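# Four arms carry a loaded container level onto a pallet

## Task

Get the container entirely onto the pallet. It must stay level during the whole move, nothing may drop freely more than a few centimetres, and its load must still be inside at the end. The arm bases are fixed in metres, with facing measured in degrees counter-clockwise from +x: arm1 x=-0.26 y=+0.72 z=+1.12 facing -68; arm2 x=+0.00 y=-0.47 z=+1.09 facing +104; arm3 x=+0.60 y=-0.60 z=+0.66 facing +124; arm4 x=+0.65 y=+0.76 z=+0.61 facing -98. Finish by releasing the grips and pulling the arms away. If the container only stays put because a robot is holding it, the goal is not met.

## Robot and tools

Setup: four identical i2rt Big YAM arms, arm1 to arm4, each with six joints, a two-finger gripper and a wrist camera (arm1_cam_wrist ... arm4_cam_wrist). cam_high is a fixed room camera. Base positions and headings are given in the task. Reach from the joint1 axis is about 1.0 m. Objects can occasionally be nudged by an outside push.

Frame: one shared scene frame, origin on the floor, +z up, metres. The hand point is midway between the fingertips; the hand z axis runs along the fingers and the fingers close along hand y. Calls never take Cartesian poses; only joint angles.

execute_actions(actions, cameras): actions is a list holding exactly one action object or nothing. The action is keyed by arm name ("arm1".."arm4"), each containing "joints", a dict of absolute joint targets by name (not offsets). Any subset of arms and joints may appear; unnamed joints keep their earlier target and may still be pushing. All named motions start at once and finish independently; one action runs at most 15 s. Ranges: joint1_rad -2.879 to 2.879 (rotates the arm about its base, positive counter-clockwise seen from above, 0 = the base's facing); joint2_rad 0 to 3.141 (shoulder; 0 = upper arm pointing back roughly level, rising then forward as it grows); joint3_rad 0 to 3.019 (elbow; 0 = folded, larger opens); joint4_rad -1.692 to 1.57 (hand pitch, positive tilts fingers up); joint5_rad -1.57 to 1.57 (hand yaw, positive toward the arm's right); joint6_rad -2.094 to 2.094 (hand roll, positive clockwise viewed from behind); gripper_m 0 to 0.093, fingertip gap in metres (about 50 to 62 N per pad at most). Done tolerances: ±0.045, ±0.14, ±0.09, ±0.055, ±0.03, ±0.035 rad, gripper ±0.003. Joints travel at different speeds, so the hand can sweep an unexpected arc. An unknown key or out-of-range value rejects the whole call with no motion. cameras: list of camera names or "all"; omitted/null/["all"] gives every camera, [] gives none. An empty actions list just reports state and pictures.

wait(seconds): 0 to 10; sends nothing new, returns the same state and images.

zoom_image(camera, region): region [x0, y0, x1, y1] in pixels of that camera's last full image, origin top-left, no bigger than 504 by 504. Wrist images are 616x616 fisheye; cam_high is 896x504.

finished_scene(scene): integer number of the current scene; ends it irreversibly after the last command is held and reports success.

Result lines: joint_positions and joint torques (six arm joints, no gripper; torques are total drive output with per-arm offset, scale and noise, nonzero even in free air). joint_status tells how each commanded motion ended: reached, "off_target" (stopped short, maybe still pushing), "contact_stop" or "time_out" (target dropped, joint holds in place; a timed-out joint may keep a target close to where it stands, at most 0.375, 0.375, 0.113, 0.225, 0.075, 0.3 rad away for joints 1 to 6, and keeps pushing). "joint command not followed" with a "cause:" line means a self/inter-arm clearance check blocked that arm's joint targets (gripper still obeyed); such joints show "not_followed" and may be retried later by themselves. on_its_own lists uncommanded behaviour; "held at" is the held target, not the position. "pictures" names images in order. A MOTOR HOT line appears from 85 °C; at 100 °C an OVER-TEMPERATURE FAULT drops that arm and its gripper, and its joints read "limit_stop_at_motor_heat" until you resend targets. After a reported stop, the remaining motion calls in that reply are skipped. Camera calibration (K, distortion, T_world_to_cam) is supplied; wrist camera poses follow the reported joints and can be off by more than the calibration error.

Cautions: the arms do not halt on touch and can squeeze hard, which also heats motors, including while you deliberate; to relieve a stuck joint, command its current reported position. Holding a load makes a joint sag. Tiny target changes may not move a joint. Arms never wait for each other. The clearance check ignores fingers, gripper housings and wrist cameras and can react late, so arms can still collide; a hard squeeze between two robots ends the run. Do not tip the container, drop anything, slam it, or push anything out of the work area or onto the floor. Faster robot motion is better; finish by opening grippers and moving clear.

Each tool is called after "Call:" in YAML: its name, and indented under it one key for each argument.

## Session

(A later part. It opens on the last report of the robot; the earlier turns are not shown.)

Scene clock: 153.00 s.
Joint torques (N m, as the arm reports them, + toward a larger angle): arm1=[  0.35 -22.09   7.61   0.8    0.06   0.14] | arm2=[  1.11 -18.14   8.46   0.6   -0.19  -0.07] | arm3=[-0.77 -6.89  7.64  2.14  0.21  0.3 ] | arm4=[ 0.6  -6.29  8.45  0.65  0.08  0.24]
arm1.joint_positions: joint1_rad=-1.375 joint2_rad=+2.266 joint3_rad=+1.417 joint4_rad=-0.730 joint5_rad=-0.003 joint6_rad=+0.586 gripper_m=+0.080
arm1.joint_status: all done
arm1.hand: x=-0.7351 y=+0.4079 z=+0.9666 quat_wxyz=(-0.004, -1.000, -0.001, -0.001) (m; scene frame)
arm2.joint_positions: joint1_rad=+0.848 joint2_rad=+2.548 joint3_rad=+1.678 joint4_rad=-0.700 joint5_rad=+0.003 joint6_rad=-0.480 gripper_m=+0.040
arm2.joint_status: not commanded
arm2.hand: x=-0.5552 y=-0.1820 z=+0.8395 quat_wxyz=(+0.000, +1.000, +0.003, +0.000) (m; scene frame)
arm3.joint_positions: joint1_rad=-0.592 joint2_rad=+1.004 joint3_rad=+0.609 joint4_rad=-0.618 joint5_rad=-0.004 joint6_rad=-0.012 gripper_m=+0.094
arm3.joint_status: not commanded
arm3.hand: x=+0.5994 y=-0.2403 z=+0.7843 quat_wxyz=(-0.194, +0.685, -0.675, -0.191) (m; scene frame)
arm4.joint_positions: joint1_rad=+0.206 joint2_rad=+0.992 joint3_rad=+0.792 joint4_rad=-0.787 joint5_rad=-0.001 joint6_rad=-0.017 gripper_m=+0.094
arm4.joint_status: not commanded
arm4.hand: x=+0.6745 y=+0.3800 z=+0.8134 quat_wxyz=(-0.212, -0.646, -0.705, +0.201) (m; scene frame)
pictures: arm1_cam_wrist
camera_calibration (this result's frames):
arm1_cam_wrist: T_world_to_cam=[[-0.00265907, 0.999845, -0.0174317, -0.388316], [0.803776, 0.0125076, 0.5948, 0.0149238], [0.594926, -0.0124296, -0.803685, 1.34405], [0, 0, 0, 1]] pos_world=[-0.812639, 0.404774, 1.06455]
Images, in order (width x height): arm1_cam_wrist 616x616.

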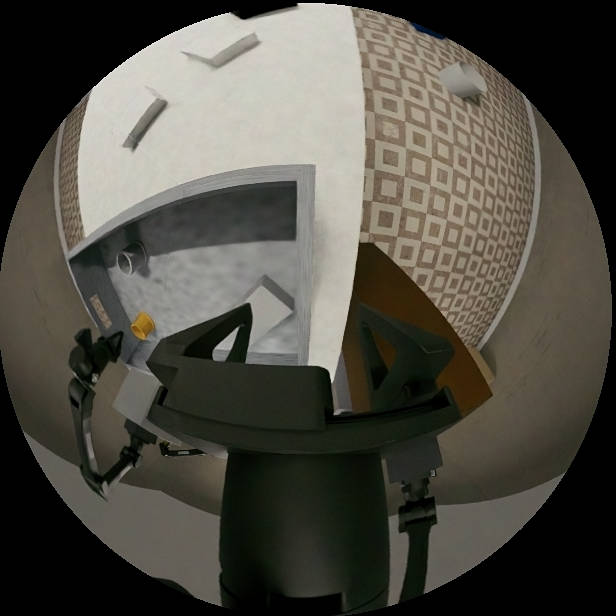

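Call:
execute_actions:
  actions:
    - {"arm1":{"joints":{"joint1_rad":-1.356,"joint2_rad":2.51,"joint3_rad":1.49,"joint4_rad":-0.50,"gripper_m":0.05}}}
  cameras: ["arm1_cam_wrist"]

Call:
execute_actions:
  actions:
    - {"arm1":{"joints":{"gripper_m":0}},"arm2":{"joints":{"gripper_m":0}}}
  cameras: []

Call:
execute_actions:
  actions:
    - {"arm1":{"joints":{"joint2_rad":2.34,"joint3_rad":1.49,"joint4_rad":-0.585}},"arm2":{"joints":{"joint2_rad":2.40,"joint3_rad":1.70,"joint4_rad":-0.775}}}
  cameras: ["cam_high","arm1_cam_wrist"]

Scene clock: 159.33 s.
Joint torques (N m, as the arm reports them, + toward a larger angle): arm1=[ -1.59 -20.     4.64   0.29   0.3    0.08] | arm2=[  1.56 -18.01   8.39   0.35  -0.32  -0.02] | arm3=[-0.82 -6.95  7.64  2.15  0.21  0.3 ] | arm4=[ 0.5  -5.89  8.53  0.7   0.07  0.25]
arm1.joint_positions: joint1_rad=-1.338 joint2_rad=+2.496 joint3_rad=+1.502 joint4_rad=-0.498 joint5_rad=-0.010 joint6_rad=+0.593 gripper_m=+0.050
arm1.joint_status: all done
arm1.hand: x=-0.7442 y=+0.3735 z=+0.8609 quat_wxyz=(-0.032, -0.999, -0.016, +0.033) (m; scene frame)
arm2.joint_positions: joint1_rad=+0.846 joint2_rad=+2.548 joint3_rad=+1.678 joint4_rad=-0.690 joint5_rad=+0.005 joint6_rad=-0.480 gripper_m=+0.040
arm2.joint_status: not commanded
arm2.hand: x=-0.5567 y=-0.1792 z=+0.8395 quat_wxyz=(-0.003, +1.000, +0.002, -0.004) (m; scene frame)
arm3.joint_positions: joint1_rad=-0.592 joint2_rad=+1.004 joint3_rad=+0.609 joint4_rad=-0.618 joint5_rad=-0.004 joint6_rad=-0.012 gripper_m=+0.094
arm3.joint_status: not commanded
arm3.hand: x=+0.5994 y=-0.2403 z=+0.7843 quat_wxyz=(-0.194, +0.685, -0.675, -0.191) (m; scene frame)
arm4.joint_positions: joint1_rad=+0.206 joint2_rad=+0.992 joint3_rad=+0.792 joint4_rad=-0.787 joint5_rad=-0.001 joint6_rad=-0.017 gripper_m=+0.094
arm4.joint_status: not commanded
arm4.hand: x=+0.6745 y=+0.3800 z=+0.8134 quat_wxyz=(-0.212, -0.646, -0.705, +0.201) (m; scene frame)
pictures: arm1_cam_wrist
camera_calibration (this result's frames):
arm1_cam_wrist: T_world_to_cam=[[-0.0344608, 0.99684, -0.071566, -0.331791], [0.841117, 0.0676023, 0.536612, 0.142861], [0.539755, -0.0417032, -0.840789, 1.26594], [0, 0, 0, 1]] pos_world=[-0.814894, 0.373879, 0.963983]
Images, in order (width x height): arm1_cam_wrist 616x616.

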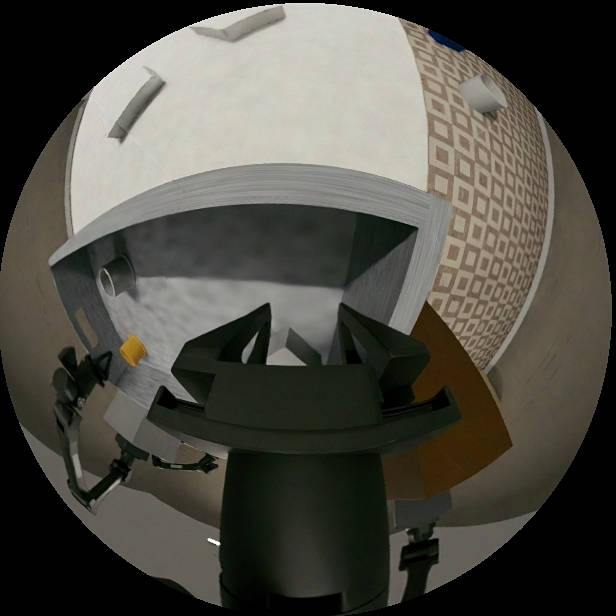

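Scene clock: 160.00 s.
Joint torques (N m, as the arm reports them, + toward a larger angle): arm1=[ -0.47 -21.23   5.49   0.3    0.11   0.09] | arm2=[  1.86 -18.8    8.11  -0.43  -1.09  -0.26] | arm3=[-0.75 -6.88  7.63  2.14  0.21  0.3 ] | arm4=[ 0.45 -5.79  8.5   0.7   0.06  0.26]
arm1.joint_positions: joint1_rad=-1.350 joint2_rad=+2.507 joint3_rad=+1.489 joint4_rad=-0.498 joint5_rad=-0.004 joint6_rad=+0.593 gripper_m=+0.001
arm1.joint_status: all done
arm1.hand: x=-0.7393 y=+0.3866 z=+0.8515 quat_wxyz=(-0.023, -0.999, -0.010, +0.024) (m; scene frame)
arm2.joint_positions: joint1_rad=+0.837 joint2_rad=+2.549 joint3_rad=+1.680 joint4_rad=-0.678 joint5_rad=+0.024 joint6_rad=-0.459 gripper_m=+0.013
arm2.joint_status: gripper_m off_target (ended at +0.013, target +0.000)
arm2.hand: x=-0.5559 y=-0.1695 z=+0.8396 quat_wxyz=(-0.015, +1.000, -0.013, -0.006) (m; scene frame)
arm3.joint_positions: joint1_rad=-0.592 joint2_rad=+1.004 joint3_rad=+0.609 joint4_rad=-0.618 joint5_rad=-0.004 joint6_rad=-0.012 gripper_m=+0.094
arm3.joint_status: not commanded
arm3.hand: x=+0.5994 y=-0.2403 z=+0.7843 quat_wxyz=(-0.194, +0.685, -0.675, -0.191) (m; scene frame)
arm4.joint_positions: joint1_rad=+0.206 joint2_rad=+0.992 joint3_rad=+0.792 joint4_rad=-0.787 joint5_rad=-0.001 joint6_rad=-0.017 gripper_m=+0.094
arm4.joint_status: not commanded
arm4.hand: x=+0.6745 y=+0.3800 z=+0.8134 quat_wxyz=(-0.212, -0.646, -0.705, +0.201) (m; scene frame)
pictures: none
No camera images: the call's "cameras" was empty. Leave "cameras" out to get every camera's image.

Scene clock: 161.20 s.
Joint torques (N m, as the arm reports them, + toward a larger angle): arm1=[ -0.46 -21.37   8.18  -0.01   0.11   0.08] | arm2=[  2.69 -24.74   8.51   0.57   0.04  -0.33] | arm3=[-0.75 -6.98  7.66  2.15  0.21  0.3 ] | arm4=[ 0.82 -5.93  8.52  0.64  0.08  0.26]
arm1.joint_positions: joint1_rad=-1.350 joint2_rad=+2.338 joint3_rad=+1.476 joint4_rad=-0.572 joint5_rad=-0.004 joint6_rad=+0.593 gripper_m=+0.001
arm1.joint_status: all done
arm1.hand: x=-0.7667 y=+0.3680 z=+0.9443 quat_wxyz=(-0.046, -0.997, -0.010, +0.058) (m; scene frame)
arm2.joint_positions: joint1_rad=+0.835 joint2_rad=+2.468 joint3_rad=+1.678 joint4_rad=-0.777 joint5_rad=-0.002 joint6_rad=-0.455 gripper_m=+0.012
arm2.joint_status: all done
arm2.hand: x=-0.5602 y=-0.1706 z=+0.8875 quat_wxyz=(+0.002, +1.000, -0.016, -0.002) (m; scene frame)
arm3.joint_positions: joint1_rad=-0.592 joint2_rad=+1.004 joint3_rad=+0.609 joint4_rad=-0.618 joint5_rad=-0.004 joint6_rad=-0.012 gripper_m=+0.094
arm3.joint_status: not commanded
arm3.hand: x=+0.5994 y=-0.2403 z=+0.7843 quat_wxyz=(-0.194, +0.685, -0.675, -0.191) (m; scene frame)
arm4.joint_positions: joint1_rad=+0.206 joint2_rad=+0.992 joint3_rad=+0.792 joint4_rad=-0.787 joint5_rad=-0.001 joint6_rad=-0.017 gripper_m=+0.094
arm4.joint_status: not commanded
arm4.hand: x=+0.6745 y=+0.3800 z=+0.8134 quat_wxyz=(-0.212, -0.646, -0.705, +0.201) (m; scene frame)
pictures: arm1_cam_wrist, cam_high
camera_calibration (this result's frames):
arm1_cam_wrist: T_world_to_cam=[[-0.0259095, 0.994803, -0.0984624, -0.288378], [0.867201, 0.0713636, 0.492818, 0.17734], [0.497284, -0.072618, -0.864544, 1.34921], [0, 0, 0, 1]] pos_world=[-0.832201, 0.3722, 1.05066]
Images, in order (width x height): arm1_cam_wrist 616x616, cam_high 896x504.

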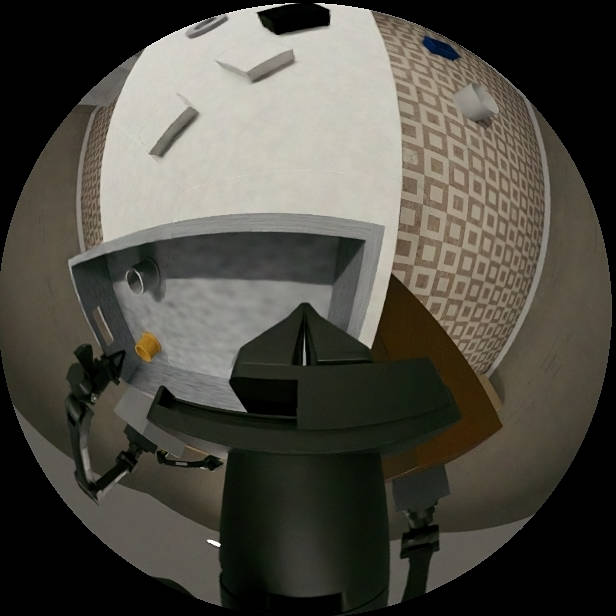

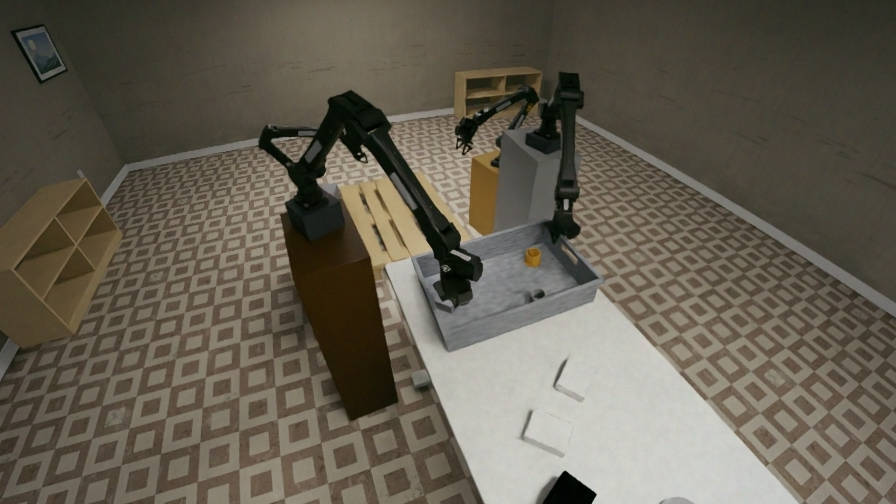

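Call:
execute_actions:
  actions:
    - {"arm1":{"joints":{"joint1_rad":-1.372,"joint2_rad":2.29,"joint3_rad":1.335,"joint4_rad":-0.585,"joint6_rad":0.63,"gripper_m":0.08}},"arm2":{"joints":{"joint1_rad":0.835,"joint2_rad":2.55,"joint4_rad":-0.69,"joint6_rad":-0.46}}}
  cameras: ["arm1_cam_wrist"]

Call:
execute_actions:
  actions:
    - {"arm1":{"joints":{"joint2_rad":2.49,"joint3_rad":1.40,"joint4_rad":-0.46}}}
  cameras: ["arm1_cam_wrist"]

Scene clock: 167.97 s.
Joint torques (N m, as the arm reports them, + toward a larger angle): arm1=[  0.34 -21.17   6.62  -0.01   0.11   0.15] | arm2=[  0.26 -18.38   8.25  -0.07  -1.4    0.  ] | arm3=[-0.72 -6.92  7.64  2.14  0.21  0.3 ] | arm4=[ 0.84 -5.67  8.54  0.69  0.07  0.24]
arm1.joint_positions: joint1_rad=-1.367 joint2_rad=+2.301 joint3_rad=+1.325 joint4_rad=-0.576 joint5_rad=-0.004 joint6_rad=+0.616 gripper_m=+0.080
arm1.joint_status: all done
arm1.hand: x=-0.7139 y=+0.4167 z=+0.9266 quat_wxyz=(-0.013, -1.000, +0.010, +0.010) (m; scene frame)
arm2.joint_positions: joint1_rad=+0.843 joint2_rad=+2.549 joint3_rad=+1.677 joint4_rad=-0.684 joint5_rad=+0.032 joint6_rad=-0.452 gripper_m=+0.012
arm2.joint_status: all done
arm2.hand: x=-0.5543 y=-0.1733 z=+0.8388 quat_wxyz=(-0.016, +1.000, -0.014, +0.000) (m; scene frame)
arm3.joint_positions: joint1_rad=-0.592 joint2_rad=+1.004 joint3_rad=+0.609 joint4_rad=-0.618 joint5_rad=-0.004 joint6_rad=-0.012 gripper_m=+0.094
arm3.joint_status: not commanded
arm3.hand: x=+0.5994 y=-0.2403 z=+0.7843 quat_wxyz=(-0.194, +0.685, -0.675, -0.191) (m; scene frame)
arm4.joint_positions: joint1_rad=+0.206 joint2_rad=+0.992 joint3_rad=+0.792 joint4_rad=-0.787 joint5_rad=-0.001 joint6_rad=-0.017 gripper_m=+0.094
arm4.joint_status: not commanded
arm4.hand: x=+0.6745 y=+0.3800 z=+0.8134 quat_wxyz=(-0.212, -0.646, -0.705, +0.201) (m; scene frame)
pictures: arm1_cam_wrist
camera_calibration (this result's frames):
arm1_cam_wrist: T_world_to_cam=[[0.0201703, 0.999207, -0.034322, -0.365611], [0.816872, 0.00332336, 0.576809, 0.0513872], [0.576466, -0.0396711, -0.816158, 1.30918], [0, 0, 0, 1]] pos_world=[-0.789301, 0.417087, 1.02631]
Images, in order (width x height): arm1_cam_wrist 616x616.

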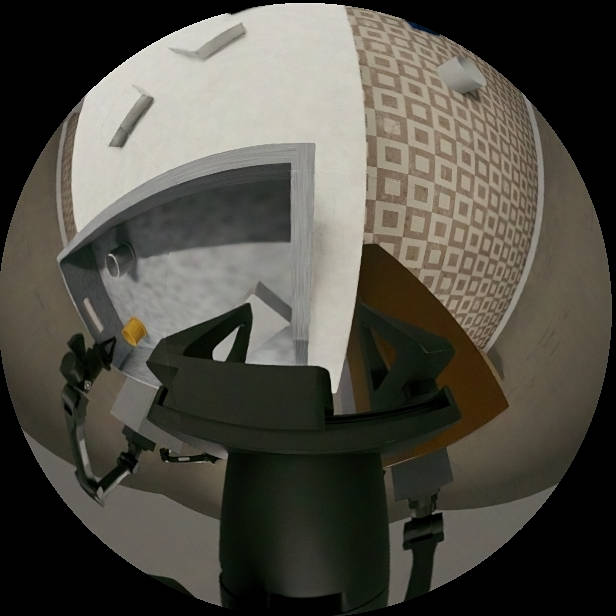

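Scene clock: 168.97 s.
Joint torques (N m, as the arm reports them, + toward a larger angle): arm1=[  0.11 -21.96   5.59   0.71   0.08   0.15] | arm2=[ -0.51 -19.37   8.42   0.05  -1.37  -0.04] | arm3=[-0.73 -6.92  7.64  2.11  0.21  0.3 ] | arm4=[ 0.44 -5.8   8.56  0.66  0.07  0.27]
arm1.joint_positions: joint1_rad=-1.367 joint2_rad=+2.503 joint3_rad=+1.390 joint4_rad=-0.471 joint5_rad=-0.003 joint6_rad=+0.617 gripper_m=+0.080
arm1.joint_status: all done
arm1.hand: x=-0.7041 y=+0.4229 z=+0.8343 quat_wxyz=(-0.003, -1.000, +0.011, -0.004) (m; scene frame)
arm2.joint_positions: joint1_rad=+0.843 joint2_rad=+2.549 joint3_rad=+1.677 joint4_rad=-0.684 joint5_rad=+0.032 joint6_rad=-0.452 gripper_m=+0.012
arm2.joint_status: not commanded
arm2.hand: x=-0.5543 y=-0.1733 z=+0.8388 quat_wxyz=(-0.016, +1.000, -0.014, +0.000) (m; scene frame)
arm3.joint_positions: joint1_rad=-0.592 joint2_rad=+1.004 joint3_rad=+0.609 joint4_rad=-0.618 joint5_rad=-0.004 joint6_rad=-0.012 gripper_m=+0.094
arm3.joint_status: not commanded
arm3.hand: x=+0.5994 y=-0.2403 z=+0.7843 quat_wxyz=(-0.194, +0.685, -0.675, -0.191) (m; scene frame)
arm4.joint_positions: joint1_rad=+0.206 joint2_rad=+0.992 joint3_rad=+0.792 joint4_rad=-0.787 joint5_rad=-0.001 joint6_rad=-0.017 gripper_m=+0.094
arm4.joint_status: not commanded
arm4.hand: x=+0.6745 y=+0.3800 z=+0.8134 quat_wxyz=(-0.212, -0.646, -0.705, +0.201) (m; scene frame)
pictures: arm1_cam_wrist
camera_calibration (this result's frames):
arm1_cam_wrist: T_world_to_cam=[[0.0210377, 0.999679, -0.0140962, -0.391579], [0.800588, -0.00839943, 0.599156, 0.0714834], [0.598845, -0.0238901, -0.800508, 1.22445], [0, 0, 0, 1]] pos_world=[-0.782247, 0.421306, 0.931833]
Images, in order (width x height): arm1_cam_wrist 616x616.

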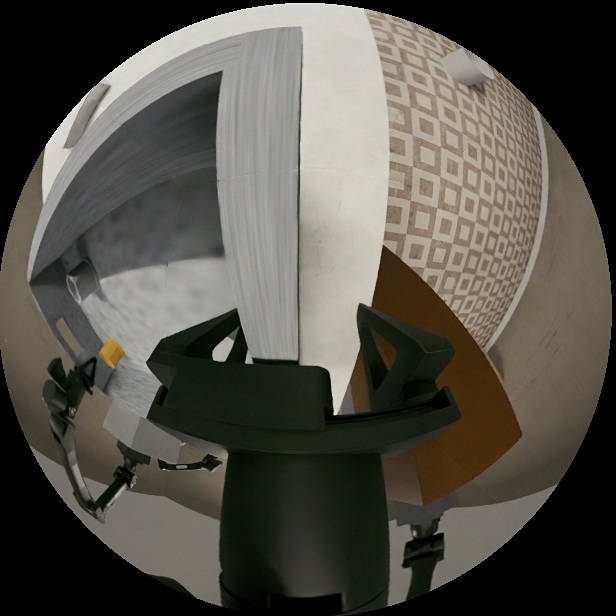

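Call:
execute_actions:
  actions:
    - {"arm1":{"joints":{"gripper_m":0,"joint1_rad":-1.35,"joint3_rad":1.42}}}
  cameras: []

Call:
execute_actions:
  actions:
    - {"arm1":{"joints":{"joint2_rad":2.31,"joint3_rad":1.41,"joint4_rad":-0.54}},"arm2":{"joints":{"joint2_rad":2.41,"joint3_rad":1.70,"joint4_rad":-0.775}}}
  cameras: ["cam_high","arm1_cam_wrist"]

Scene clock: 174.47 s.
Joint torques (N m, as the arm reports them, + toward a larger angle): arm1=[  0.44 -21.67   6.73   0.34   0.75  -0.04] | arm2=[ -0.55 -19.45   8.42   0.11  -1.4   -0.04] | arm3=[-0.78 -6.91  7.65  2.15  0.21  0.31] | arm4=[ 0.65 -5.89  8.51  0.71  0.07  0.25]
arm1.joint_positions: joint1_rad=-1.355 joint2_rad=+2.503 joint3_rad=+1.396 joint4_rad=-0.462 joint5_rad=-0.020 joint6_rad=+0.637 gripper_m=+0.013
arm1.joint_status: gripper_m off_target (ended at +0.013, target +0.000); the others done
arm1.hand: x=-0.7035 y=+0.4116 z=+0.8355 quat_wxyz=(-0.014, -1.000, +0.015, -0.003) (m; scene frame)
arm2.joint_positions: joint1_rad=+0.841 joint2_rad=+2.549 joint3_rad=+1.677 joint4_rad=-0.685 joint5_rad=+0.033 joint6_rad=-0.454 gripper_m=+0.012
arm2.joint_status: not commanded
arm2.hand: x=-0.5534 y=-0.1720 z=+0.8388 quat_wxyz=(-0.016, +1.000, -0.014, +0.001) (m; scene frame)
arm3.joint_positions: joint1_rad=-0.592 joint2_rad=+1.004 joint3_rad=+0.609 joint4_rad=-0.618 joint5_rad=-0.004 joint6_rad=-0.012 gripper_m=+0.094
arm3.joint_status: not commanded
arm3.hand: x=+0.5994 y=-0.2403 z=+0.7843 quat_wxyz=(-0.194, +0.685, -0.675, -0.191) (m; scene frame)
arm4.joint_positions: joint1_rad=+0.206 joint2_rad=+0.992 joint3_rad=+0.792 joint4_rad=-0.787 joint5_rad=-0.001 joint6_rad=-0.017 gripper_m=+0.094
arm4.joint_status: not commanded
arm4.hand: x=+0.6745 y=+0.3800 z=+0.8134 quat_wxyz=(-0.212, -0.646, -0.705, +0.201) (m; scene frame)
pictures: none
No camera images: the call's "cameras" was empty. Leave "cameras" out to get every camera's image.

Scene clock: 175.63 s.
Joint torques (N m, as the arm reports them, + toward a larger angle): arm1=[  1.36 -27.93   8.38  -0.27   0.47   0.07] | arm2=[ -1.06 -23.59   9.15  -0.74  -0.84  -0.11] | arm3=[-0.7  -6.9   7.63  2.12  0.21  0.3 ] | arm4=[ 0.46 -5.83  8.48  0.65  0.07  0.26]
arm1.joint_positions: joint1_rad=-1.369 joint2_rad=+2.393 joint3_rad=+1.378 joint4_rad=-0.521 joint5_rad=-0.014 joint6_rad=+0.623 gripper_m=+0.013
arm1.joint_status: all done
arm1.hand: x=-0.7231 y=+0.4090 z=+0.8899 quat_wxyz=(-0.021, -1.000, +0.014, +0.013) (m; scene frame)
arm2.joint_positions: joint1_rad=+0.851 joint2_rad=+2.461 joint3_rad=+1.677 joint4_rad=-0.749 joint5_rad=+0.019 joint6_rad=-0.448 gripper_m=+0.012
arm2.joint_status: all done
arm2.hand: x=-0.5710 y=-0.1727 z=+0.8916 quat_wxyz=(-0.015, +1.000, -0.012, -0.013) (m; scene frame)
arm3.joint_positions: joint1_rad=-0.592 joint2_rad=+1.004 joint3_rad=+0.609 joint4_rad=-0.618 joint5_rad=-0.004 joint6_rad=-0.012 gripper_m=+0.094
arm3.joint_status: not commanded
arm3.hand: x=+0.5994 y=-0.2403 z=+0.7843 quat_wxyz=(-0.194, +0.685, -0.675, -0.191) (m; scene frame)
arm4.joint_positions: joint1_rad=+0.206 joint2_rad=+0.992 joint3_rad=+0.792 joint4_rad=-0.787 joint5_rad=-0.001 joint6_rad=-0.017 gripper_m=+0.094
arm4.joint_status: not commanded
arm4.hand: x=+0.6745 y=+0.3800 z=+0.8134 quat_wxyz=(-0.212, -0.646, -0.705, +0.201) (m; scene frame)
pictures: arm1_cam_wrist, cam_high
camera_calibration (this result's frames):
arm1_cam_wrist: T_world_to_cam=[[0.0276014, 0.998324, -0.0508602, -0.338548], [0.820782, 0.00640765, 0.571206, 0.0866838], [0.570574, -0.0575112, -0.81923, 1.28994], [0, 0, 0, 1]] pos_world=[-0.797812, 0.411612, 0.990026]
Images, in order (width x height): arm1_cam_wrist 616x616, cam_high 896x504.

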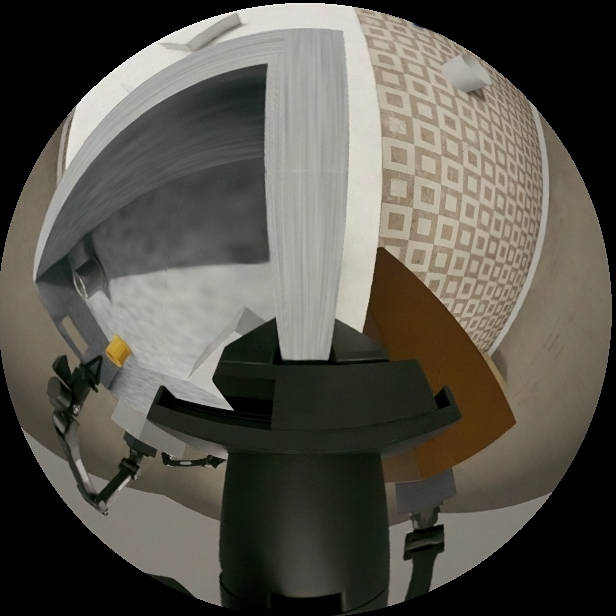

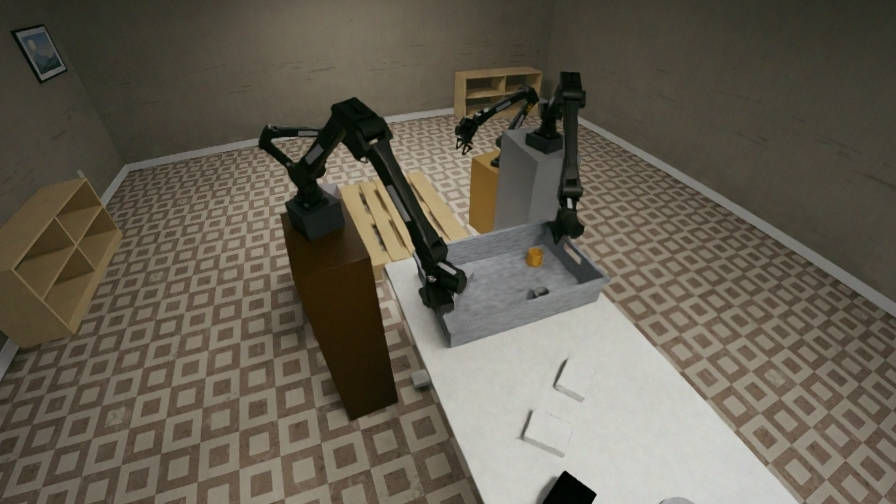

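Call:
execute_actions:
  actions:
    - {"arm1":{"joints":{"joint1_rad":-1.27,"joint2_rad":2.25,"joint3_rad":1.20,"joint4_rad":-0.415,"joint6_rad":0.70}},"arm2":{"joints":{"joint1_rad":0.776,"joint2_rad":2.295,"joint3_rad":1.42,"joint4_rad":-0.62,"joint6_rad":-0.545}}}
  cameras: []

Call:
execute_actions:
  actions:
    - {"arm1":{"joints":{"joint1_rad":-1.153,"joint2_rad":2.205,"joint3_rad":1.01,"joint4_rad":-0.285,"joint6_rad":0.81}},"arm2":{"joints":{"joint1_rad":0.684,"joint2_rad":2.205,"joint3_rad":1.175,"joint4_rad":-0.47,"joint6_rad":-0.65}}}
  cameras: ["cam_high"]

Scene clock: 193.77 s.
Joint torques (N m, as the arm reports them, + toward a larger angle): arm1=[  0.21 -25.97   6.75  -0.01   0.77  -0.01] | arm2=[  0.6  -21.6    7.52  -0.33  -1.33  -0.02] | arm3=[-0.77 -6.99  7.64  2.14  0.2   0.3 ] | arm4=[ 0.42 -5.7   8.56  0.67  0.06  0.25]
arm1.joint_positions: joint1_rad=-1.277 joint2_rad=+2.329 joint3_rad=+1.171 joint4_rad=-0.408 joint5_rad=-0.021 joint6_rad=+0.705 gripper_m=+0.013
arm1.joint_status: all done
arm1.hand: x=-0.6377 y=+0.4118 z=+0.8837 quat_wxyz=(-0.015, -1.000, +0.010, -0.003) (m; scene frame)
arm2.joint_positions: joint1_rad=+0.777 joint2_rad=+2.354 joint3_rad=+1.400 joint4_rad=-0.601 joint5_rad=+0.031 joint6_rad=-0.533 gripper_m=+0.013
arm2.joint_status: all done
arm2.hand: x=-0.4810 y=-0.1696 z=+0.8844 quat_wxyz=(-0.015, +1.000, -0.007, +0.001) (m; scene frame)
arm3.joint_positions: joint1_rad=-0.592 joint2_rad=+1.004 joint3_rad=+0.609 joint4_rad=-0.618 joint5_rad=-0.004 joint6_rad=-0.012 gripper_m=+0.094
arm3.joint_status: not commanded
arm3.hand: x=+0.5994 y=-0.2403 z=+0.7843 quat_wxyz=(-0.194, +0.685, -0.675, -0.191) (m; scene frame)
arm4.joint_positions: joint1_rad=+0.206 joint2_rad=+0.992 joint3_rad=+0.792 joint4_rad=-0.787 joint5_rad=-0.001 joint6_rad=-0.017 gripper_m=+0.094
arm4.joint_status: not commanded
arm4.hand: x=+0.6745 y=+0.3800 z=+0.8134 quat_wxyz=(-0.212, -0.646, -0.705, +0.201) (m; scene frame)
pictures: none
No camera images: the call's "cameras" was empty. Leave "cameras" out to get every camera's image.

Scene clock: 194.87 s.
Joint torques (N m, as the arm reports them, + toward a larger angle): arm1=[  0.42 -22.16   5.31  -0.1    0.81  -0.03] | arm2=[  0.9  -19.15   6.31  -0.59  -1.11  -0.07] | arm3=[-0.73 -6.93  7.65  2.14  0.21  0.31] | arm4=[ 0.61 -5.75  8.52  0.72  0.07  0.26]
arm1.joint_positions: joint1_rad=-1.157 joint2_rad=+2.269 joint3_rad=+0.984 joint4_rad=-0.275 joint5_rad=-0.020 joint6_rad=+0.816 gripper_m=+0.013
arm1.joint_status: all done
arm1.hand: x=-0.5576 y=+0.4114 z=+0.8850 quat_wxyz=(-0.016, -1.000, +0.005, -0.001) (m; scene frame)
arm2.joint_positions: joint1_rad=+0.682 joint2_rad=+2.254 joint3_rad=+1.153 joint4_rad=-0.450 joint5_rad=+0.026 joint6_rad=-0.638 gripper_m=+0.013
arm2.joint_status: all done
arm2.hand: x=-0.3947 y=-0.1686 z=+0.8858 quat_wxyz=(-0.014, +1.000, -0.002, +0.000) (m; scene frame)
arm3.joint_positions: joint1_rad=-0.592 joint2_rad=+1.004 joint3_rad=+0.609 joint4_rad=-0.618 joint5_rad=-0.004 joint6_rad=-0.012 gripper_m=+0.094
arm3.joint_status: not commanded
arm3.hand: x=+0.5994 y=-0.2403 z=+0.7843 quat_wxyz=(-0.194, +0.685, -0.675, -0.191) (m; scene frame)
arm4.joint_positions: joint1_rad=+0.206 joint2_rad=+0.992 joint3_rad=+0.792 joint4_rad=-0.787 joint5_rad=-0.001 joint6_rad=-0.017 gripper_m=+0.094
arm4.joint_status: not commanded
arm4.hand: x=+0.6745 y=+0.3800 z=+0.8134 quat_wxyz=(-0.212, -0.646, -0.705, +0.201) (m; scene frame)
pictures: cam_high
Images, in order (width x height): cam_high 896x504.

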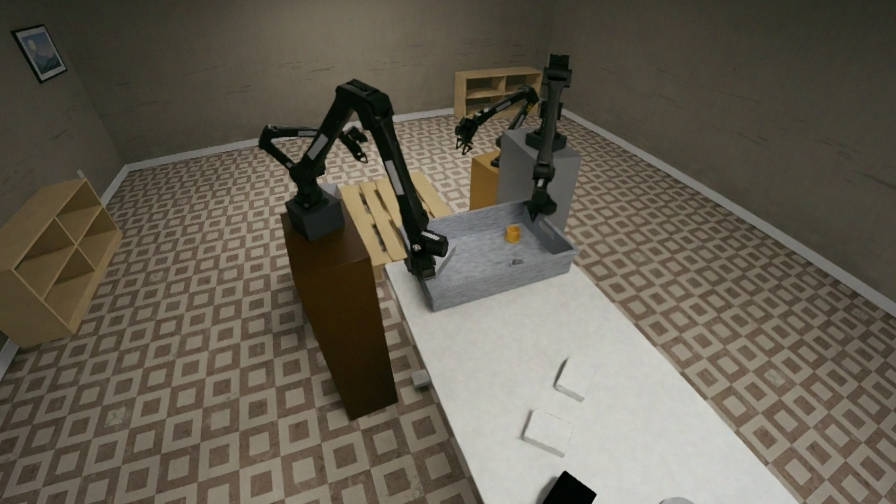

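Excellent tracking. Continue (slight wrist bias for the grip tilt).

Call:
execute_actions:
  actions:
    - {"arm1":{"joints":{"joint1_rad":-1.0,"joint2_rad":2.178,"joint3_rad":0.86,"joint4_rad":-0.16,"joint6_rad":0.96}},"arm2":{"joints":{"joint1_rad":0.573,"joint2_rad":2.143,"joint3_rad":0.985,"joint4_rad":-0.335,"joint6_rad":-0.76}}}
  cameras: []

Call:
execute_actions:
  actions:
    - {"arm1":{"joints":{"joint1_rad":-0.808,"joint2_rad":2.165,"joint3_rad":0.74,"joint4_rad":-0.065,"joint6_rad":1.155}},"arm2":{"joints":{"joint1_rad":0.427,"joint2_rad":2.10,"joint3_rad":0.82,"joint4_rad":-0.22,"joint6_rad":-0.91}}}
  cameras: []

Call:
execute_actions:
  actions:
    - {"arm1":{"joints":{"joint1_rad":-0.575,"joint2_rad":2.165,"joint3_rad":0.67,"joint4_rad":0.0,"joint6_rad":1.39}},"arm2":{"joints":{"joint1_rad":0.237,"joint2_rad":2.08,"joint3_rad":0.695,"joint4_rad":-0.12,"joint6_rad":-1.10}}}
  cameras: []

Call:
execute_actions:
  actions:
    - {"arm1":{"joints":{"joint1_rad":-0.32,"joint3_rad":0.655,"joint4_rad":0.01,"joint6_rad":1.645}},"arm2":{"joints":{"joint1_rad":0.002,"joint2_rad":2.072,"joint3_rad":0.612,"joint4_rad":-0.05,"joint6_rad":-1.335}}}
  cameras: []

Call:
execute_actions:
  actions:
    - {"arm1":{"joints":{"joint1_rad":-0.072,"joint3_rad":0.70,"joint4_rad":-0.03,"joint6_rad":1.89}},"arm2":{"joints":{"joint1_rad":-0.264,"joint3_rad":0.588,"joint4_rad":-0.03,"joint6_rad":-1.60}}}
  cameras: []

Call:
execute_actions:
  actions:
    - {"arm1":{"joints":{"joint1_rad":0.118,"joint2_rad":2.17,"joint3_rad":0.785,"joint4_rad":-0.10,"joint6_rad":2.085}},"arm2":{"joints":{"joint1_rad":-0.496,"joint3_rad":0.615,"joint4_rad":-0.055,"joint6_rad":-1.83}}}
  cameras: ["cam_high","arm1_cam_wrist"]

Scene clock: 208.70 s.
Joint torques (N m, as the arm reports them, + toward a larger angle): arm1=[  0.42 -20.18   3.74  -0.02   0.56  -0.02] | arm2=[  0.99 -16.55   5.66  -0.56  -0.91  -0.02] | arm3=[-0.76 -6.92  7.64  2.15  0.2   0.31] | arm4=[ 0.52 -5.85  8.52  0.69  0.08  0.27]
arm1.joint_positions: joint1_rad=-1.004 joint2_rad=+2.237 joint3_rad=+0.839 joint4_rad=-0.153 joint5_rad=-0.015 joint6_rad=+0.966 gripper_m=+0.013
arm1.joint_status: all done
arm1.hand: x=-0.4804 y=+0.4095 z=+0.8843 quat_wxyz=(-0.018, -1.000, +0.004, +0.002) (m; scene frame)
arm2.joint_positions: joint1_rad=+0.573 joint2_rad=+2.190 joint3_rad=+0.959 joint4_rad=-0.318 joint5_rad=+0.019 joint6_rad=-0.750 gripper_m=+0.013
arm2.joint_status: all done
arm2.hand: x=-0.3160 y=-0.1702 z=+0.8849 quat_wxyz=(-0.013, +1.000, +0.000, -0.002) (m; scene frame)
arm3.joint_positions: joint1_rad=-0.592 joint2_rad=+1.004 joint3_rad=+0.609 joint4_rad=-0.618 joint5_rad=-0.004 joint6_rad=-0.012 gripper_m=+0.094
arm3.joint_status: not commanded
arm3.hand: x=+0.5994 y=-0.2403 z=+0.7843 quat_wxyz=(-0.194, +0.685, -0.675, -0.191) (m; scene frame)
arm4.joint_positions: joint1_rad=+0.206 joint2_rad=+0.992 joint3_rad=+0.792 joint4_rad=-0.787 joint5_rad=-0.001 joint6_rad=-0.017 gripper_m=+0.094
arm4.joint_status: not commanded
arm4.hand: x=+0.6745 y=+0.3800 z=+0.8134 quat_wxyz=(-0.212, -0.646, -0.705, +0.201) (m; scene frame)
pictures: none
No camera images: the call's "cameras" was empty. Leave "cameras" out to get every camera's image.

Scene clock: 209.80 s.
Joint torques (N m, as the arm reports them, + toward a larger angle): arm1=[ -0.04 -18.36   2.37   0.06   0.41  -0.01] | arm2=[  0.69 -14.81   4.19  -0.47  -0.66  -0.1 ] | arm3=[-0.78 -6.87  7.65  2.15  0.21  0.31] | arm4=[ 0.31 -5.92  8.54  0.66  0.07  0.25]
arm1.joint_positions: joint1_rad=-0.810 joint2_rad=+2.217 joint3_rad=+0.727 joint4_rad=-0.057 joint5_rad=-0.011 joint6_rad=+1.160 gripper_m=+0.013
arm1.joint_status: all done
arm1.hand: x=-0.4008 y=+0.4097 z=+0.8849 quat_wxyz=(-0.018, -1.000, +0.004, +0.003) (m; scene frame)
arm2.joint_positions: joint1_rad=+0.424 joint2_rad=+2.143 joint3_rad=+0.799 joint4_rad=-0.203 joint5_rad=+0.014 joint6_rad=-0.899 gripper_m=+0.013
arm2.joint_status: all done
arm2.hand: x=-0.2357 y=-0.1700 z=+0.8852 quat_wxyz=(-0.012, +1.000, +0.000, -0.002) (m; scene frame)
arm3.joint_positions: joint1_rad=-0.592 joint2_rad=+1.004 joint3_rad=+0.609 joint4_rad=-0.618 joint5_rad=-0.004 joint6_rad=-0.012 gripper_m=+0.094
arm3.joint_status: not commanded
arm3.hand: x=+0.5994 y=-0.2403 z=+0.7843 quat_wxyz=(-0.194, +0.685, -0.675, -0.191) (m; scene frame)
arm4.joint_positions: joint1_rad=+0.206 joint2_rad=+0.992 joint3_rad=+0.792 joint4_rad=-0.787 joint5_rad=-0.001 joint6_rad=-0.017 gripper_m=+0.094
arm4.joint_status: not commanded
arm4.hand: x=+0.6745 y=+0.3800 z=+0.8134 quat_wxyz=(-0.212, -0.646, -0.705, +0.201) (m; scene frame)
pictures: none
No camera images: the call's "cameras" was empty. Leave "cameras" out to get every camera's image.

Scene clock: 210.90 s.
Joint torques (N m, as the arm reports them, + toward a larger angle): arm1=[ -0.16 -17.3    1.53  -0.05   0.22  -0.02] | arm2=[  1.53 -13.06   2.83  -0.25  -0.51  -0.02] | arm3=[-0.81 -6.95  7.64  2.15  0.21  0.3 ] | arm4=[ 0.48 -5.82  8.54  0.69  0.07  0.25]
arm1.joint_positions: joint1_rad=-0.574 joint2_rad=+2.214 joint3_rad=+0.660 joint4_rad=+0.008 joint5_rad=-0.006 joint6_rad=+1.397 gripper_m=+0.013
arm1.joint_status: all done
arm1.hand: x=-0.3205 y=+0.4108 z=+0.8842 quat_wxyz=(-0.018, -1.000, +0.004, +0.002) (m; scene frame)
arm2.joint_positions: joint1_rad=+0.230 joint2_rad=+2.120 joint3_rad=+0.679 joint4_rad=-0.104 joint5_rad=+0.008 joint6_rad=-1.091 gripper_m=+0.012
arm2.joint_status: all done
arm2.hand: x=-0.1558 y=-0.1692 z=+0.8845 quat_wxyz=(-0.012, +1.000, -0.001, -0.002) (m; scene frame)
arm3.joint_positions: joint1_rad=-0.592 joint2_rad=+1.004 joint3_rad=+0.609 joint4_rad=-0.618 joint5_rad=-0.004 joint6_rad=-0.012 gripper_m=+0.094
arm3.joint_status: not commanded
arm3.hand: x=+0.5994 y=-0.2403 z=+0.7843 quat_wxyz=(-0.194, +0.685, -0.675, -0.191) (m; scene frame)
arm4.joint_positions: joint1_rad=+0.206 joint2_rad=+0.992 joint3_rad=+0.792 joint4_rad=-0.787 joint5_rad=-0.001 joint6_rad=-0.017 gripper_m=+0.094
arm4.joint_status: not commanded
arm4.hand: x=+0.6745 y=+0.3800 z=+0.8134 quat_wxyz=(-0.212, -0.646, -0.705, +0.201) (m; scene frame)
pictures: none
No camera images: the call's "cameras" was empty. Leave "cameras" out to get every camera's image.

Scene clock: 211.97 s.
Joint torques (N m, as the arm reports them, + toward a larger angle): arm1=[ -0.38 -17.01   1.08  -0.21  -0.06  -0.06] | arm2=[  1.25 -12.93   1.37  -0.4   -0.19  -0.05] | arm3=[-0.81 -6.93  7.64  2.14  0.21  0.3 ] | arm4=[ 0.25 -5.84  8.5   0.73  0.08  0.25]
arm1.joint_positions: joint1_rad=-0.317 joint2_rad=+2.213 joint3_rad=+0.648 joint4_rad=+0.022 joint5_rad=+0.002 joint6_rad=+1.655 gripper_m=+0.013
arm1.joint_status: all done
arm1.hand: x=-0.2410 y=+0.4105 z=+0.8841 quat_wxyz=(-0.019, -1.000, +0.004, +0.003) (m; scene frame)
arm2.joint_positions: joint1_rad=-0.009 joint2_rad=+2.110 joint3_rad=+0.603 joint4_rad=-0.036 joint5_rad=+0.001 joint6_rad=-1.330 gripper_m=+0.012
arm2.joint_status: all done
arm2.hand: x=-0.0757 y=-0.1692 z=+0.8845 quat_wxyz=(-0.011, +1.000, -0.001, -0.003) (m; scene frame)
arm3.joint_positions: joint1_rad=-0.592 joint2_rad=+1.004 joint3_rad=+0.609 joint4_rad=-0.618 joint5_rad=-0.004 joint6_rad=-0.012 gripper_m=+0.094
arm3.joint_status: not commanded
arm3.hand: x=+0.5994 y=-0.2403 z=+0.7843 quat_wxyz=(-0.194, +0.685, -0.675, -0.191) (m; scene frame)
arm4.joint_positions: joint1_rad=+0.206 joint2_rad=+0.992 joint3_rad=+0.792 joint4_rad=-0.787 joint5_rad=-0.001 joint6_rad=-0.017 gripper_m=+0.094
arm4.joint_status: not commanded
arm4.hand: x=+0.6745 y=+0.3800 z=+0.8134 quat_wxyz=(-0.212, -0.646, -0.705, +0.201) (m; scene frame)
pictures: none
No camera images: the call's "cameras" was empty. Leave "cameras" out to get every camera's image.

Scene clock: 213.03 s.
Joint torques (N m, as the arm reports them, + toward a larger angle): arm1=[ -0.58 -17.47   2.33  -0.82  -0.33  -0.13] | arm2=[  1.27 -12.11   1.26  -0.42   0.02   0.04] | arm3=[-0.75 -6.85  7.64  2.16  0.21  0.31] | arm4=[ 0.54 -5.85  8.54  0.63  0.07  0.25]
arm1.joint_positions: joint1_rad=-0.065 joint2_rad=+2.213 joint3_rad=+0.683 joint4_rad=-0.002 joint5_rad=+0.008 joint6_rad=+1.908 gripper_m=+0.013
arm1.joint_status: all done
arm1.hand: x=-0.1603 y=+0.4103 z=+0.8841 quat_wxyz=(-0.025, -1.000, +0.005, +0.000) (m; scene frame)
arm2.joint_positions: joint1_rad=-0.276 joint2_rad=+2.105 joint3_rad=+0.578 joint4_rad=-0.016 joint5_rad=-0.005 joint6_rad=-1.594 gripper_m=+0.012
arm2.joint_status: all done
arm2.hand: x=+0.0038 y=-0.1692 z=+0.8854 quat_wxyz=(-0.012, +1.000, -0.002, -0.002) (m; scene frame)
arm3.joint_positions: joint1_rad=-0.592 joint2_rad=+1.004 joint3_rad=+0.609 joint4_rad=-0.618 joint5_rad=-0.004 joint6_rad=-0.012 gripper_m=+0.094
arm3.joint_status: not commanded
arm3.hand: x=+0.5994 y=-0.2403 z=+0.7843 quat_wxyz=(-0.194, +0.685, -0.675, -0.191) (m; scene frame)
arm4.joint_positions: joint1_rad=+0.206 joint2_rad=+0.992 joint3_rad=+0.792 joint4_rad=-0.787 joint5_rad=-0.001 joint6_rad=-0.017 gripper_m=+0.094
arm4.joint_status: not commanded
arm4.hand: x=+0.6745 y=+0.3800 z=+0.8134 quat_wxyz=(-0.212, -0.646, -0.705, +0.201) (m; scene frame)
pictures: none
No camera images: the call's "cameras" was empty. Leave "cameras" out to get every camera's image.

Scene clock: 214.07 s.
Joint torques (N m, as the arm reports them, + toward a larger angle): arm1=[ -0.52 -17.72   3.58  -0.65  -0.5   -0.03] | arm2=[  1.75 -12.07   1.87  -0.43   0.2    0.1 ] | arm3=[-0.69 -6.88  7.65  2.14  0.21  0.31] | arm4=[ 0.46 -5.66  8.49  0.72  0.07  0.25]
arm1.joint_positions: joint1_rad=+0.122 joint2_rad=+2.213 joint3_rad=+0.761 joint4_rad=-0.079 joint5_rad=+0.012 joint6_rad=+2.091 gripper_m=+0.013
arm1.joint_status: all done
arm1.hand: x=-0.0901 y=+0.4085 z=+0.8860 quat_wxyz=(-0.026, -1.000, +0.003, -0.002) (m; scene frame)
arm2.joint_positions: joint1_rad=-0.512 joint2_rad=+2.105 joint3_rad=+0.604 joint4_rad=-0.038 joint5_rad=-0.009 joint6_rad=-1.833 gripper_m=+0.012
arm2.joint_status: all done
arm2.hand: x=+0.0752 y=-0.1693 z=+0.8859 quat_wxyz=(-0.014, +1.000, -0.001, -0.001) (m; scene frame)
arm3.joint_positions: joint1_rad=-0.592 joint2_rad=+1.004 joint3_rad=+0.609 joint4_rad=-0.618 joint5_rad=-0.004 joint6_rad=-0.012 gripper_m=+0.094
arm3.joint_status: not commanded
arm3.hand: x=+0.5994 y=-0.2403 z=+0.7843 quat_wxyz=(-0.194, +0.685, -0.675, -0.191) (m; scene frame)
arm4.joint_positions: joint1_rad=+0.206 joint2_rad=+0.992 joint3_rad=+0.792 joint4_rad=-0.787 joint5_rad=-0.001 joint6_rad=-0.017 gripper_m=+0.094
arm4.joint_status: not commanded
arm4.hand: x=+0.6745 y=+0.3800 z=+0.8134 quat_wxyz=(-0.212, -0.646, -0.705, +0.201) (m; scene frame)
pictures: arm1_cam_wrist, cam_high
camera_calibration (this result's frames):
arm1_cam_wrist: T_world_to_cam=[[0.00591976, 0.998171, -0.0601603, -0.349298], [0.803457, 0.031069, 0.594552, -0.462964], [0.595334, -0.0518558, -0.801803, 0.910011], [0, 0, 0, 1]] pos_world=[-0.167721, 0.410233, 0.983892]
Images, in order (width x height): arm1_cam_wrist 616x616, cam_high 896x504.

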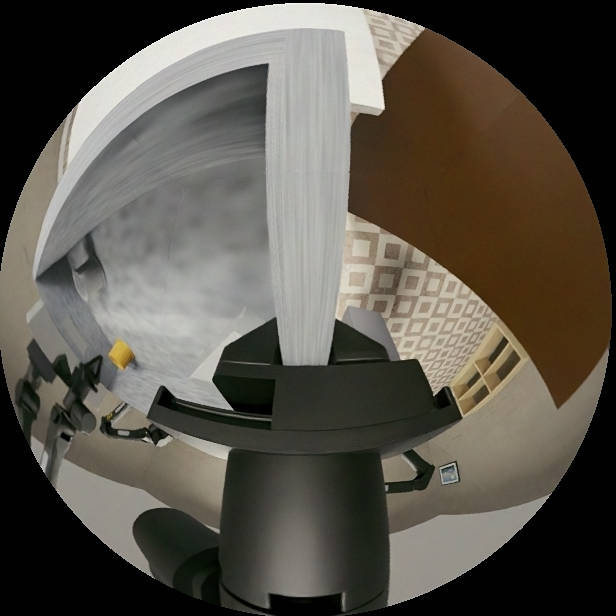

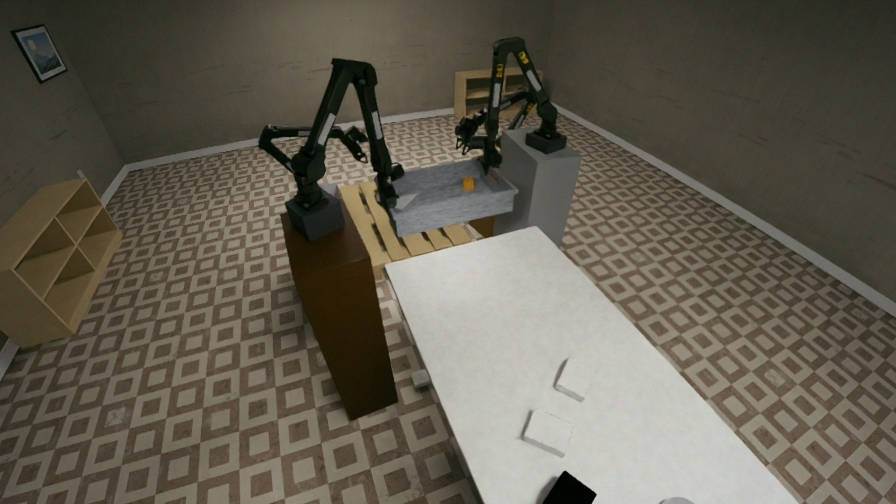

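Call:
execute_actions:
  actions:
    - {"arm1":{"joints":{"joint2_rad":2.425,"joint3_rad":0.875,"joint4_rad":0.06}},"arm2":{"joints":{"joint2_rad":2.36,"joint3_rad":0.70,"joint4_rad":0.145}},"arm3":{"joints":{"joint1_rad":0.07,"joint2_rad":1.3,"joint3_rad":1.35,"joint4_rad":-1.6,"joint6_rad":0.666}},"arm4":{"joints":{"joint1_rad":-0.885,"joint2_rad":1.3,"joint3_rad":1.35,"joint4_rad":-1.6,"joint6_rad":0.547}}}
  cameras: []

Call:
execute_actions:
  actions:
    - {"arm1":{"joints":{"joint2_rad":2.652,"joint3_rad":1.01,"joint4_rad":0.147}},"arm2":{"joints":{"joint2_rad":2.61,"joint3_rad":0.832,"joint4_rad":0.26}}}
  cameras: []

Call:
execute_actions:
  actions:
    - {"arm1":{"joints":{"joint2_rad":2.865,"joint3_rad":1.185,"joint4_rad":0.184}},"arm2":{"joints":{"joint2_rad":2.832,"joint3_rad":1.0,"joint4_rad":0.31}}}
  cameras: ["cam_high","arm1_cam_wrist","arm3_cam_wrist"]

Scene clock: 238.40 s.
Joint torques (N m, as the arm reports them, + toward a larger angle): arm1=[ -0.51 -19.74   0.16  -0.12  -0.56  -0.03] | arm2=[  2.01 -12.73  -1.23  -0.05   0.16   0.04] | arm3=[ -0.21 -10.78  11.17   0.01   0.13   0.31] | arm4=[  1.45 -11.5   10.37  -0.37   0.07   0.26]
arm1.joint_positions: joint1_rad=+0.122 joint2_rad=+2.477 joint3_rad=+0.873 joint4_rad=+0.069 joint5_rad=+0.014 joint6_rad=+2.091 gripper_m=+0.013
arm1.joint_status: all done
arm1.hand: x=-0.0908 y=+0.4072 z=+0.8010 quat_wxyz=(-0.025, -1.000, +0.003, +0.000) (m; scene frame)
arm2.joint_positions: joint1_rad=-0.510 joint2_rad=+2.395 joint3_rad=+0.702 joint4_rad=+0.150 joint5_rad=-0.010 joint6_rad=-1.830 gripper_m=+0.012
arm2.joint_status: all done
arm2.hand: x=+0.0741 y=-0.1707 z=+0.8038 quat_wxyz=(-0.012, +1.000, -0.002, -0.001) (m; scene frame)
arm3.joint_positions: joint1_rad=+0.071 joint2_rad=+1.293 joint3_rad=+1.307 joint4_rad=-1.588 joint5_rad=-0.001 joint6_rad=+0.653 gripper_m=+0.094
arm3.joint_status: all done
arm3.hand: x=+0.3750 y=-0.3109 z=+0.9252 quat_wxyz=(+0.001, +0.711, -0.703, +0.006) (m; scene frame)
arm4.joint_positions: joint1_rad=-0.888 joint2_rad=+1.307 joint3_rad=+1.308 joint4_rad=-1.587 joint5_rad=-0.001 joint6_rad=+0.530 gripper_m=+0.094
arm4.joint_status: all done
arm4.hand: x=+0.3344 y=+0.5707 z=+0.8766 quat_wxyz=(-0.001, -1.000, -0.009, -0.006) (m; scene frame)
pictures: none
No camera images: the call's "cameras" was empty. Leave "cameras" out to get every camera's image.

Scene clock: 239.33 s.
Joint torques (N m, as the arm reports them, + toward a larger angle): arm1=[ -0.56 -20.07  -1.36  -0.2   -0.54  -0.02] | arm2=[  1.46 -13.3   -3.07  -0.01   0.18  -0.03] | arm3=[ -0.29 -10.75  11.06   0.01   0.13   0.31] | arm4=[  1.35 -11.24  10.4   -0.33   0.09   0.25]
arm1.joint_positions: joint1_rad=+0.122 joint2_rad=+2.707 joint3_rad=+1.019 joint4_rad=+0.157 joint5_rad=+0.014 joint6_rad=+2.091 gripper_m=+0.013
arm1.joint_status: all done
arm1.hand: x=-0.0911 y=+0.4061 z=+0.7210 quat_wxyz=(-0.026, -1.000, +0.003, -0.001) (m; scene frame)
arm2.joint_positions: joint1_rad=-0.509 joint2_rad=+2.647 joint3_rad=+0.842 joint4_rad=+0.264 joint5_rad=-0.010 joint6_rad=-1.828 gripper_m=+0.012
arm2.joint_status: all done
arm2.hand: x=+0.0736 y=-0.1705 z=+0.7239 quat_wxyz=(-0.014, +1.000, -0.002, -0.001) (m; scene frame)
arm3.joint_positions: joint1_rad=+0.071 joint2_rad=+1.293 joint3_rad=+1.307 joint4_rad=-1.588 joint5_rad=-0.001 joint6_rad=+0.654 gripper_m=+0.094
arm3.joint_status: not commanded
arm3.hand: x=+0.3750 y=-0.3109 z=+0.9252 quat_wxyz=(+0.001, +0.711, -0.704, +0.006) (m; scene frame)
arm4.joint_positions: joint1_rad=-0.888 joint2_rad=+1.307 joint3_rad=+1.308 joint4_rad=-1.587 joint5_rad=-0.001 joint6_rad=+0.530 gripper_m=+0.094
arm4.joint_status: not commanded
arm4.hand: x=+0.3344 y=+0.5707 z=+0.8766 quat_wxyz=(-0.001, -1.000, -0.009, -0.006) (m; scene frame)
pictures: none
No camera images: the call's "cameras" was empty. Leave "cameras" out to get every camera's image.

Scene clock: 240.30 s.
Joint torques (N m, as the arm reports them, + toward a larger angle): arm1=[ -0.84 -20.73  -2.38  -0.16  -0.5   -0.02] | arm2=[  1.4  -14.89  -3.76  -0.1    0.11   0.06] | arm3=[ -0.3  -10.62  11.07   0.02   0.12   0.31] | arm4=[  1.32 -11.32  10.39  -0.35   0.08   0.26]
arm1.joint_positions: joint1_rad=+0.122 joint2_rad=+2.920 joint3_rad=+1.199 joint4_rad=+0.194 joint5_rad=+0.014 joint6_rad=+2.091 gripper_m=+0.013
arm1.joint_status: all done
arm1.hand: x=-0.0910 y=+0.4046 z=+0.6419 quat_wxyz=(-0.027, -1.000, +0.003, -0.002) (m; scene frame)
arm2.joint_positions: joint1_rad=-0.507 joint2_rad=+2.869 joint3_rad=+1.016 joint4_rad=+0.315 joint5_rad=-0.008 joint6_rad=-1.826 gripper_m=+0.012
arm2.joint_status: all done
arm2.hand: x=+0.0734 y=-0.1702 z=+0.6453 quat_wxyz=(-0.015, +1.000, -0.002, +0.000) (m; scene frame)
arm3.joint_positions: joint1_rad=+0.071 joint2_rad=+1.293 joint3_rad=+1.307 joint4_rad=-1.588 joint5_rad=-0.001 joint6_rad=+0.654 gripper_m=+0.094
arm3.joint_status: not commanded
arm3.hand: x=+0.3750 y=-0.3109 z=+0.9252 quat_wxyz=(+0.001, +0.711, -0.704, +0.006) (m; scene frame)
arm4.joint_positions: joint1_rad=-0.888 joint2_rad=+1.307 joint3_rad=+1.308 joint4_rad=-1.587 joint5_rad=-0.001 joint6_rad=+0.530 gripper_m=+0.094
arm4.joint_status: not commanded
arm4.hand: x=+0.3344 y=+0.5707 z=+0.8766 quat_wxyz=(-0.001, -1.000, -0.009, -0.006) (m; scene frame)
pictures: arm1_cam_wrist, arm3_cam_wrist, cam_high
camera_calibration (this result's frames):
arm1_cam_wrist: T_world_to_cam=[[0.0059746, 0.997972, -0.0633712, -0.357982], [0.803158, 0.0329649, 0.594854, -0.318023], [0.595737, -0.0544511, -0.801332, 0.715476], [0, 0, 0, 1]] pos_world=[-0.168674, 0.406698, 0.739825]
arm3_cam_wrist: T_world_to_cam=[[0.999985, 0.0054191, 0.0000089875, -0.370216], [0.00435546, -0.804697, 0.59367, -0.795182], [0.00322439, -0.593661, -0.804709, 0.683608], [0, 0, 0, 1]] pos_world=[0.37147, -0.232043, 1.02218]
Images, in order (width x height): arm1_cam_wrist 616x616, arm3_cam_wrist 616x616, cam_high 896x504.

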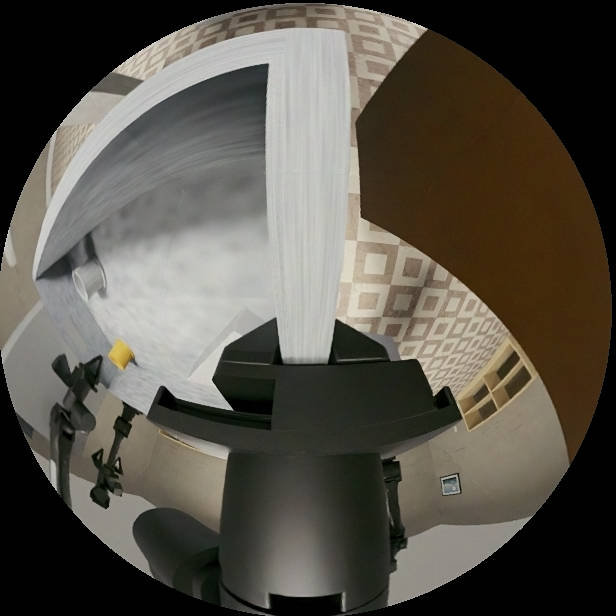

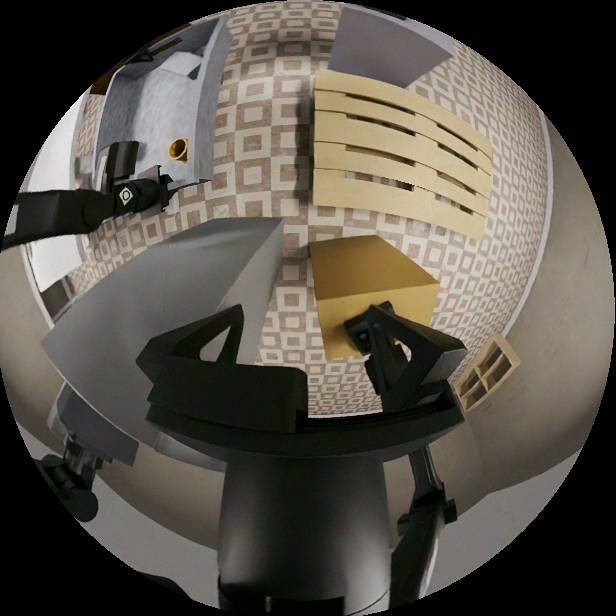

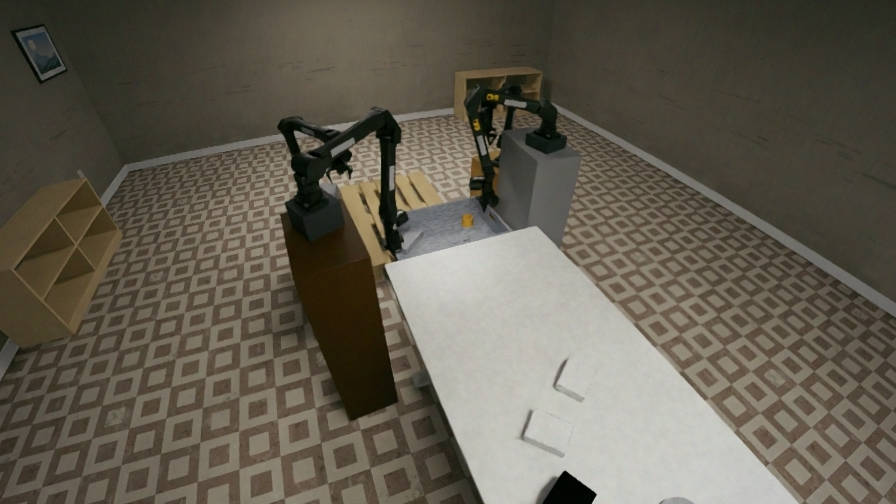

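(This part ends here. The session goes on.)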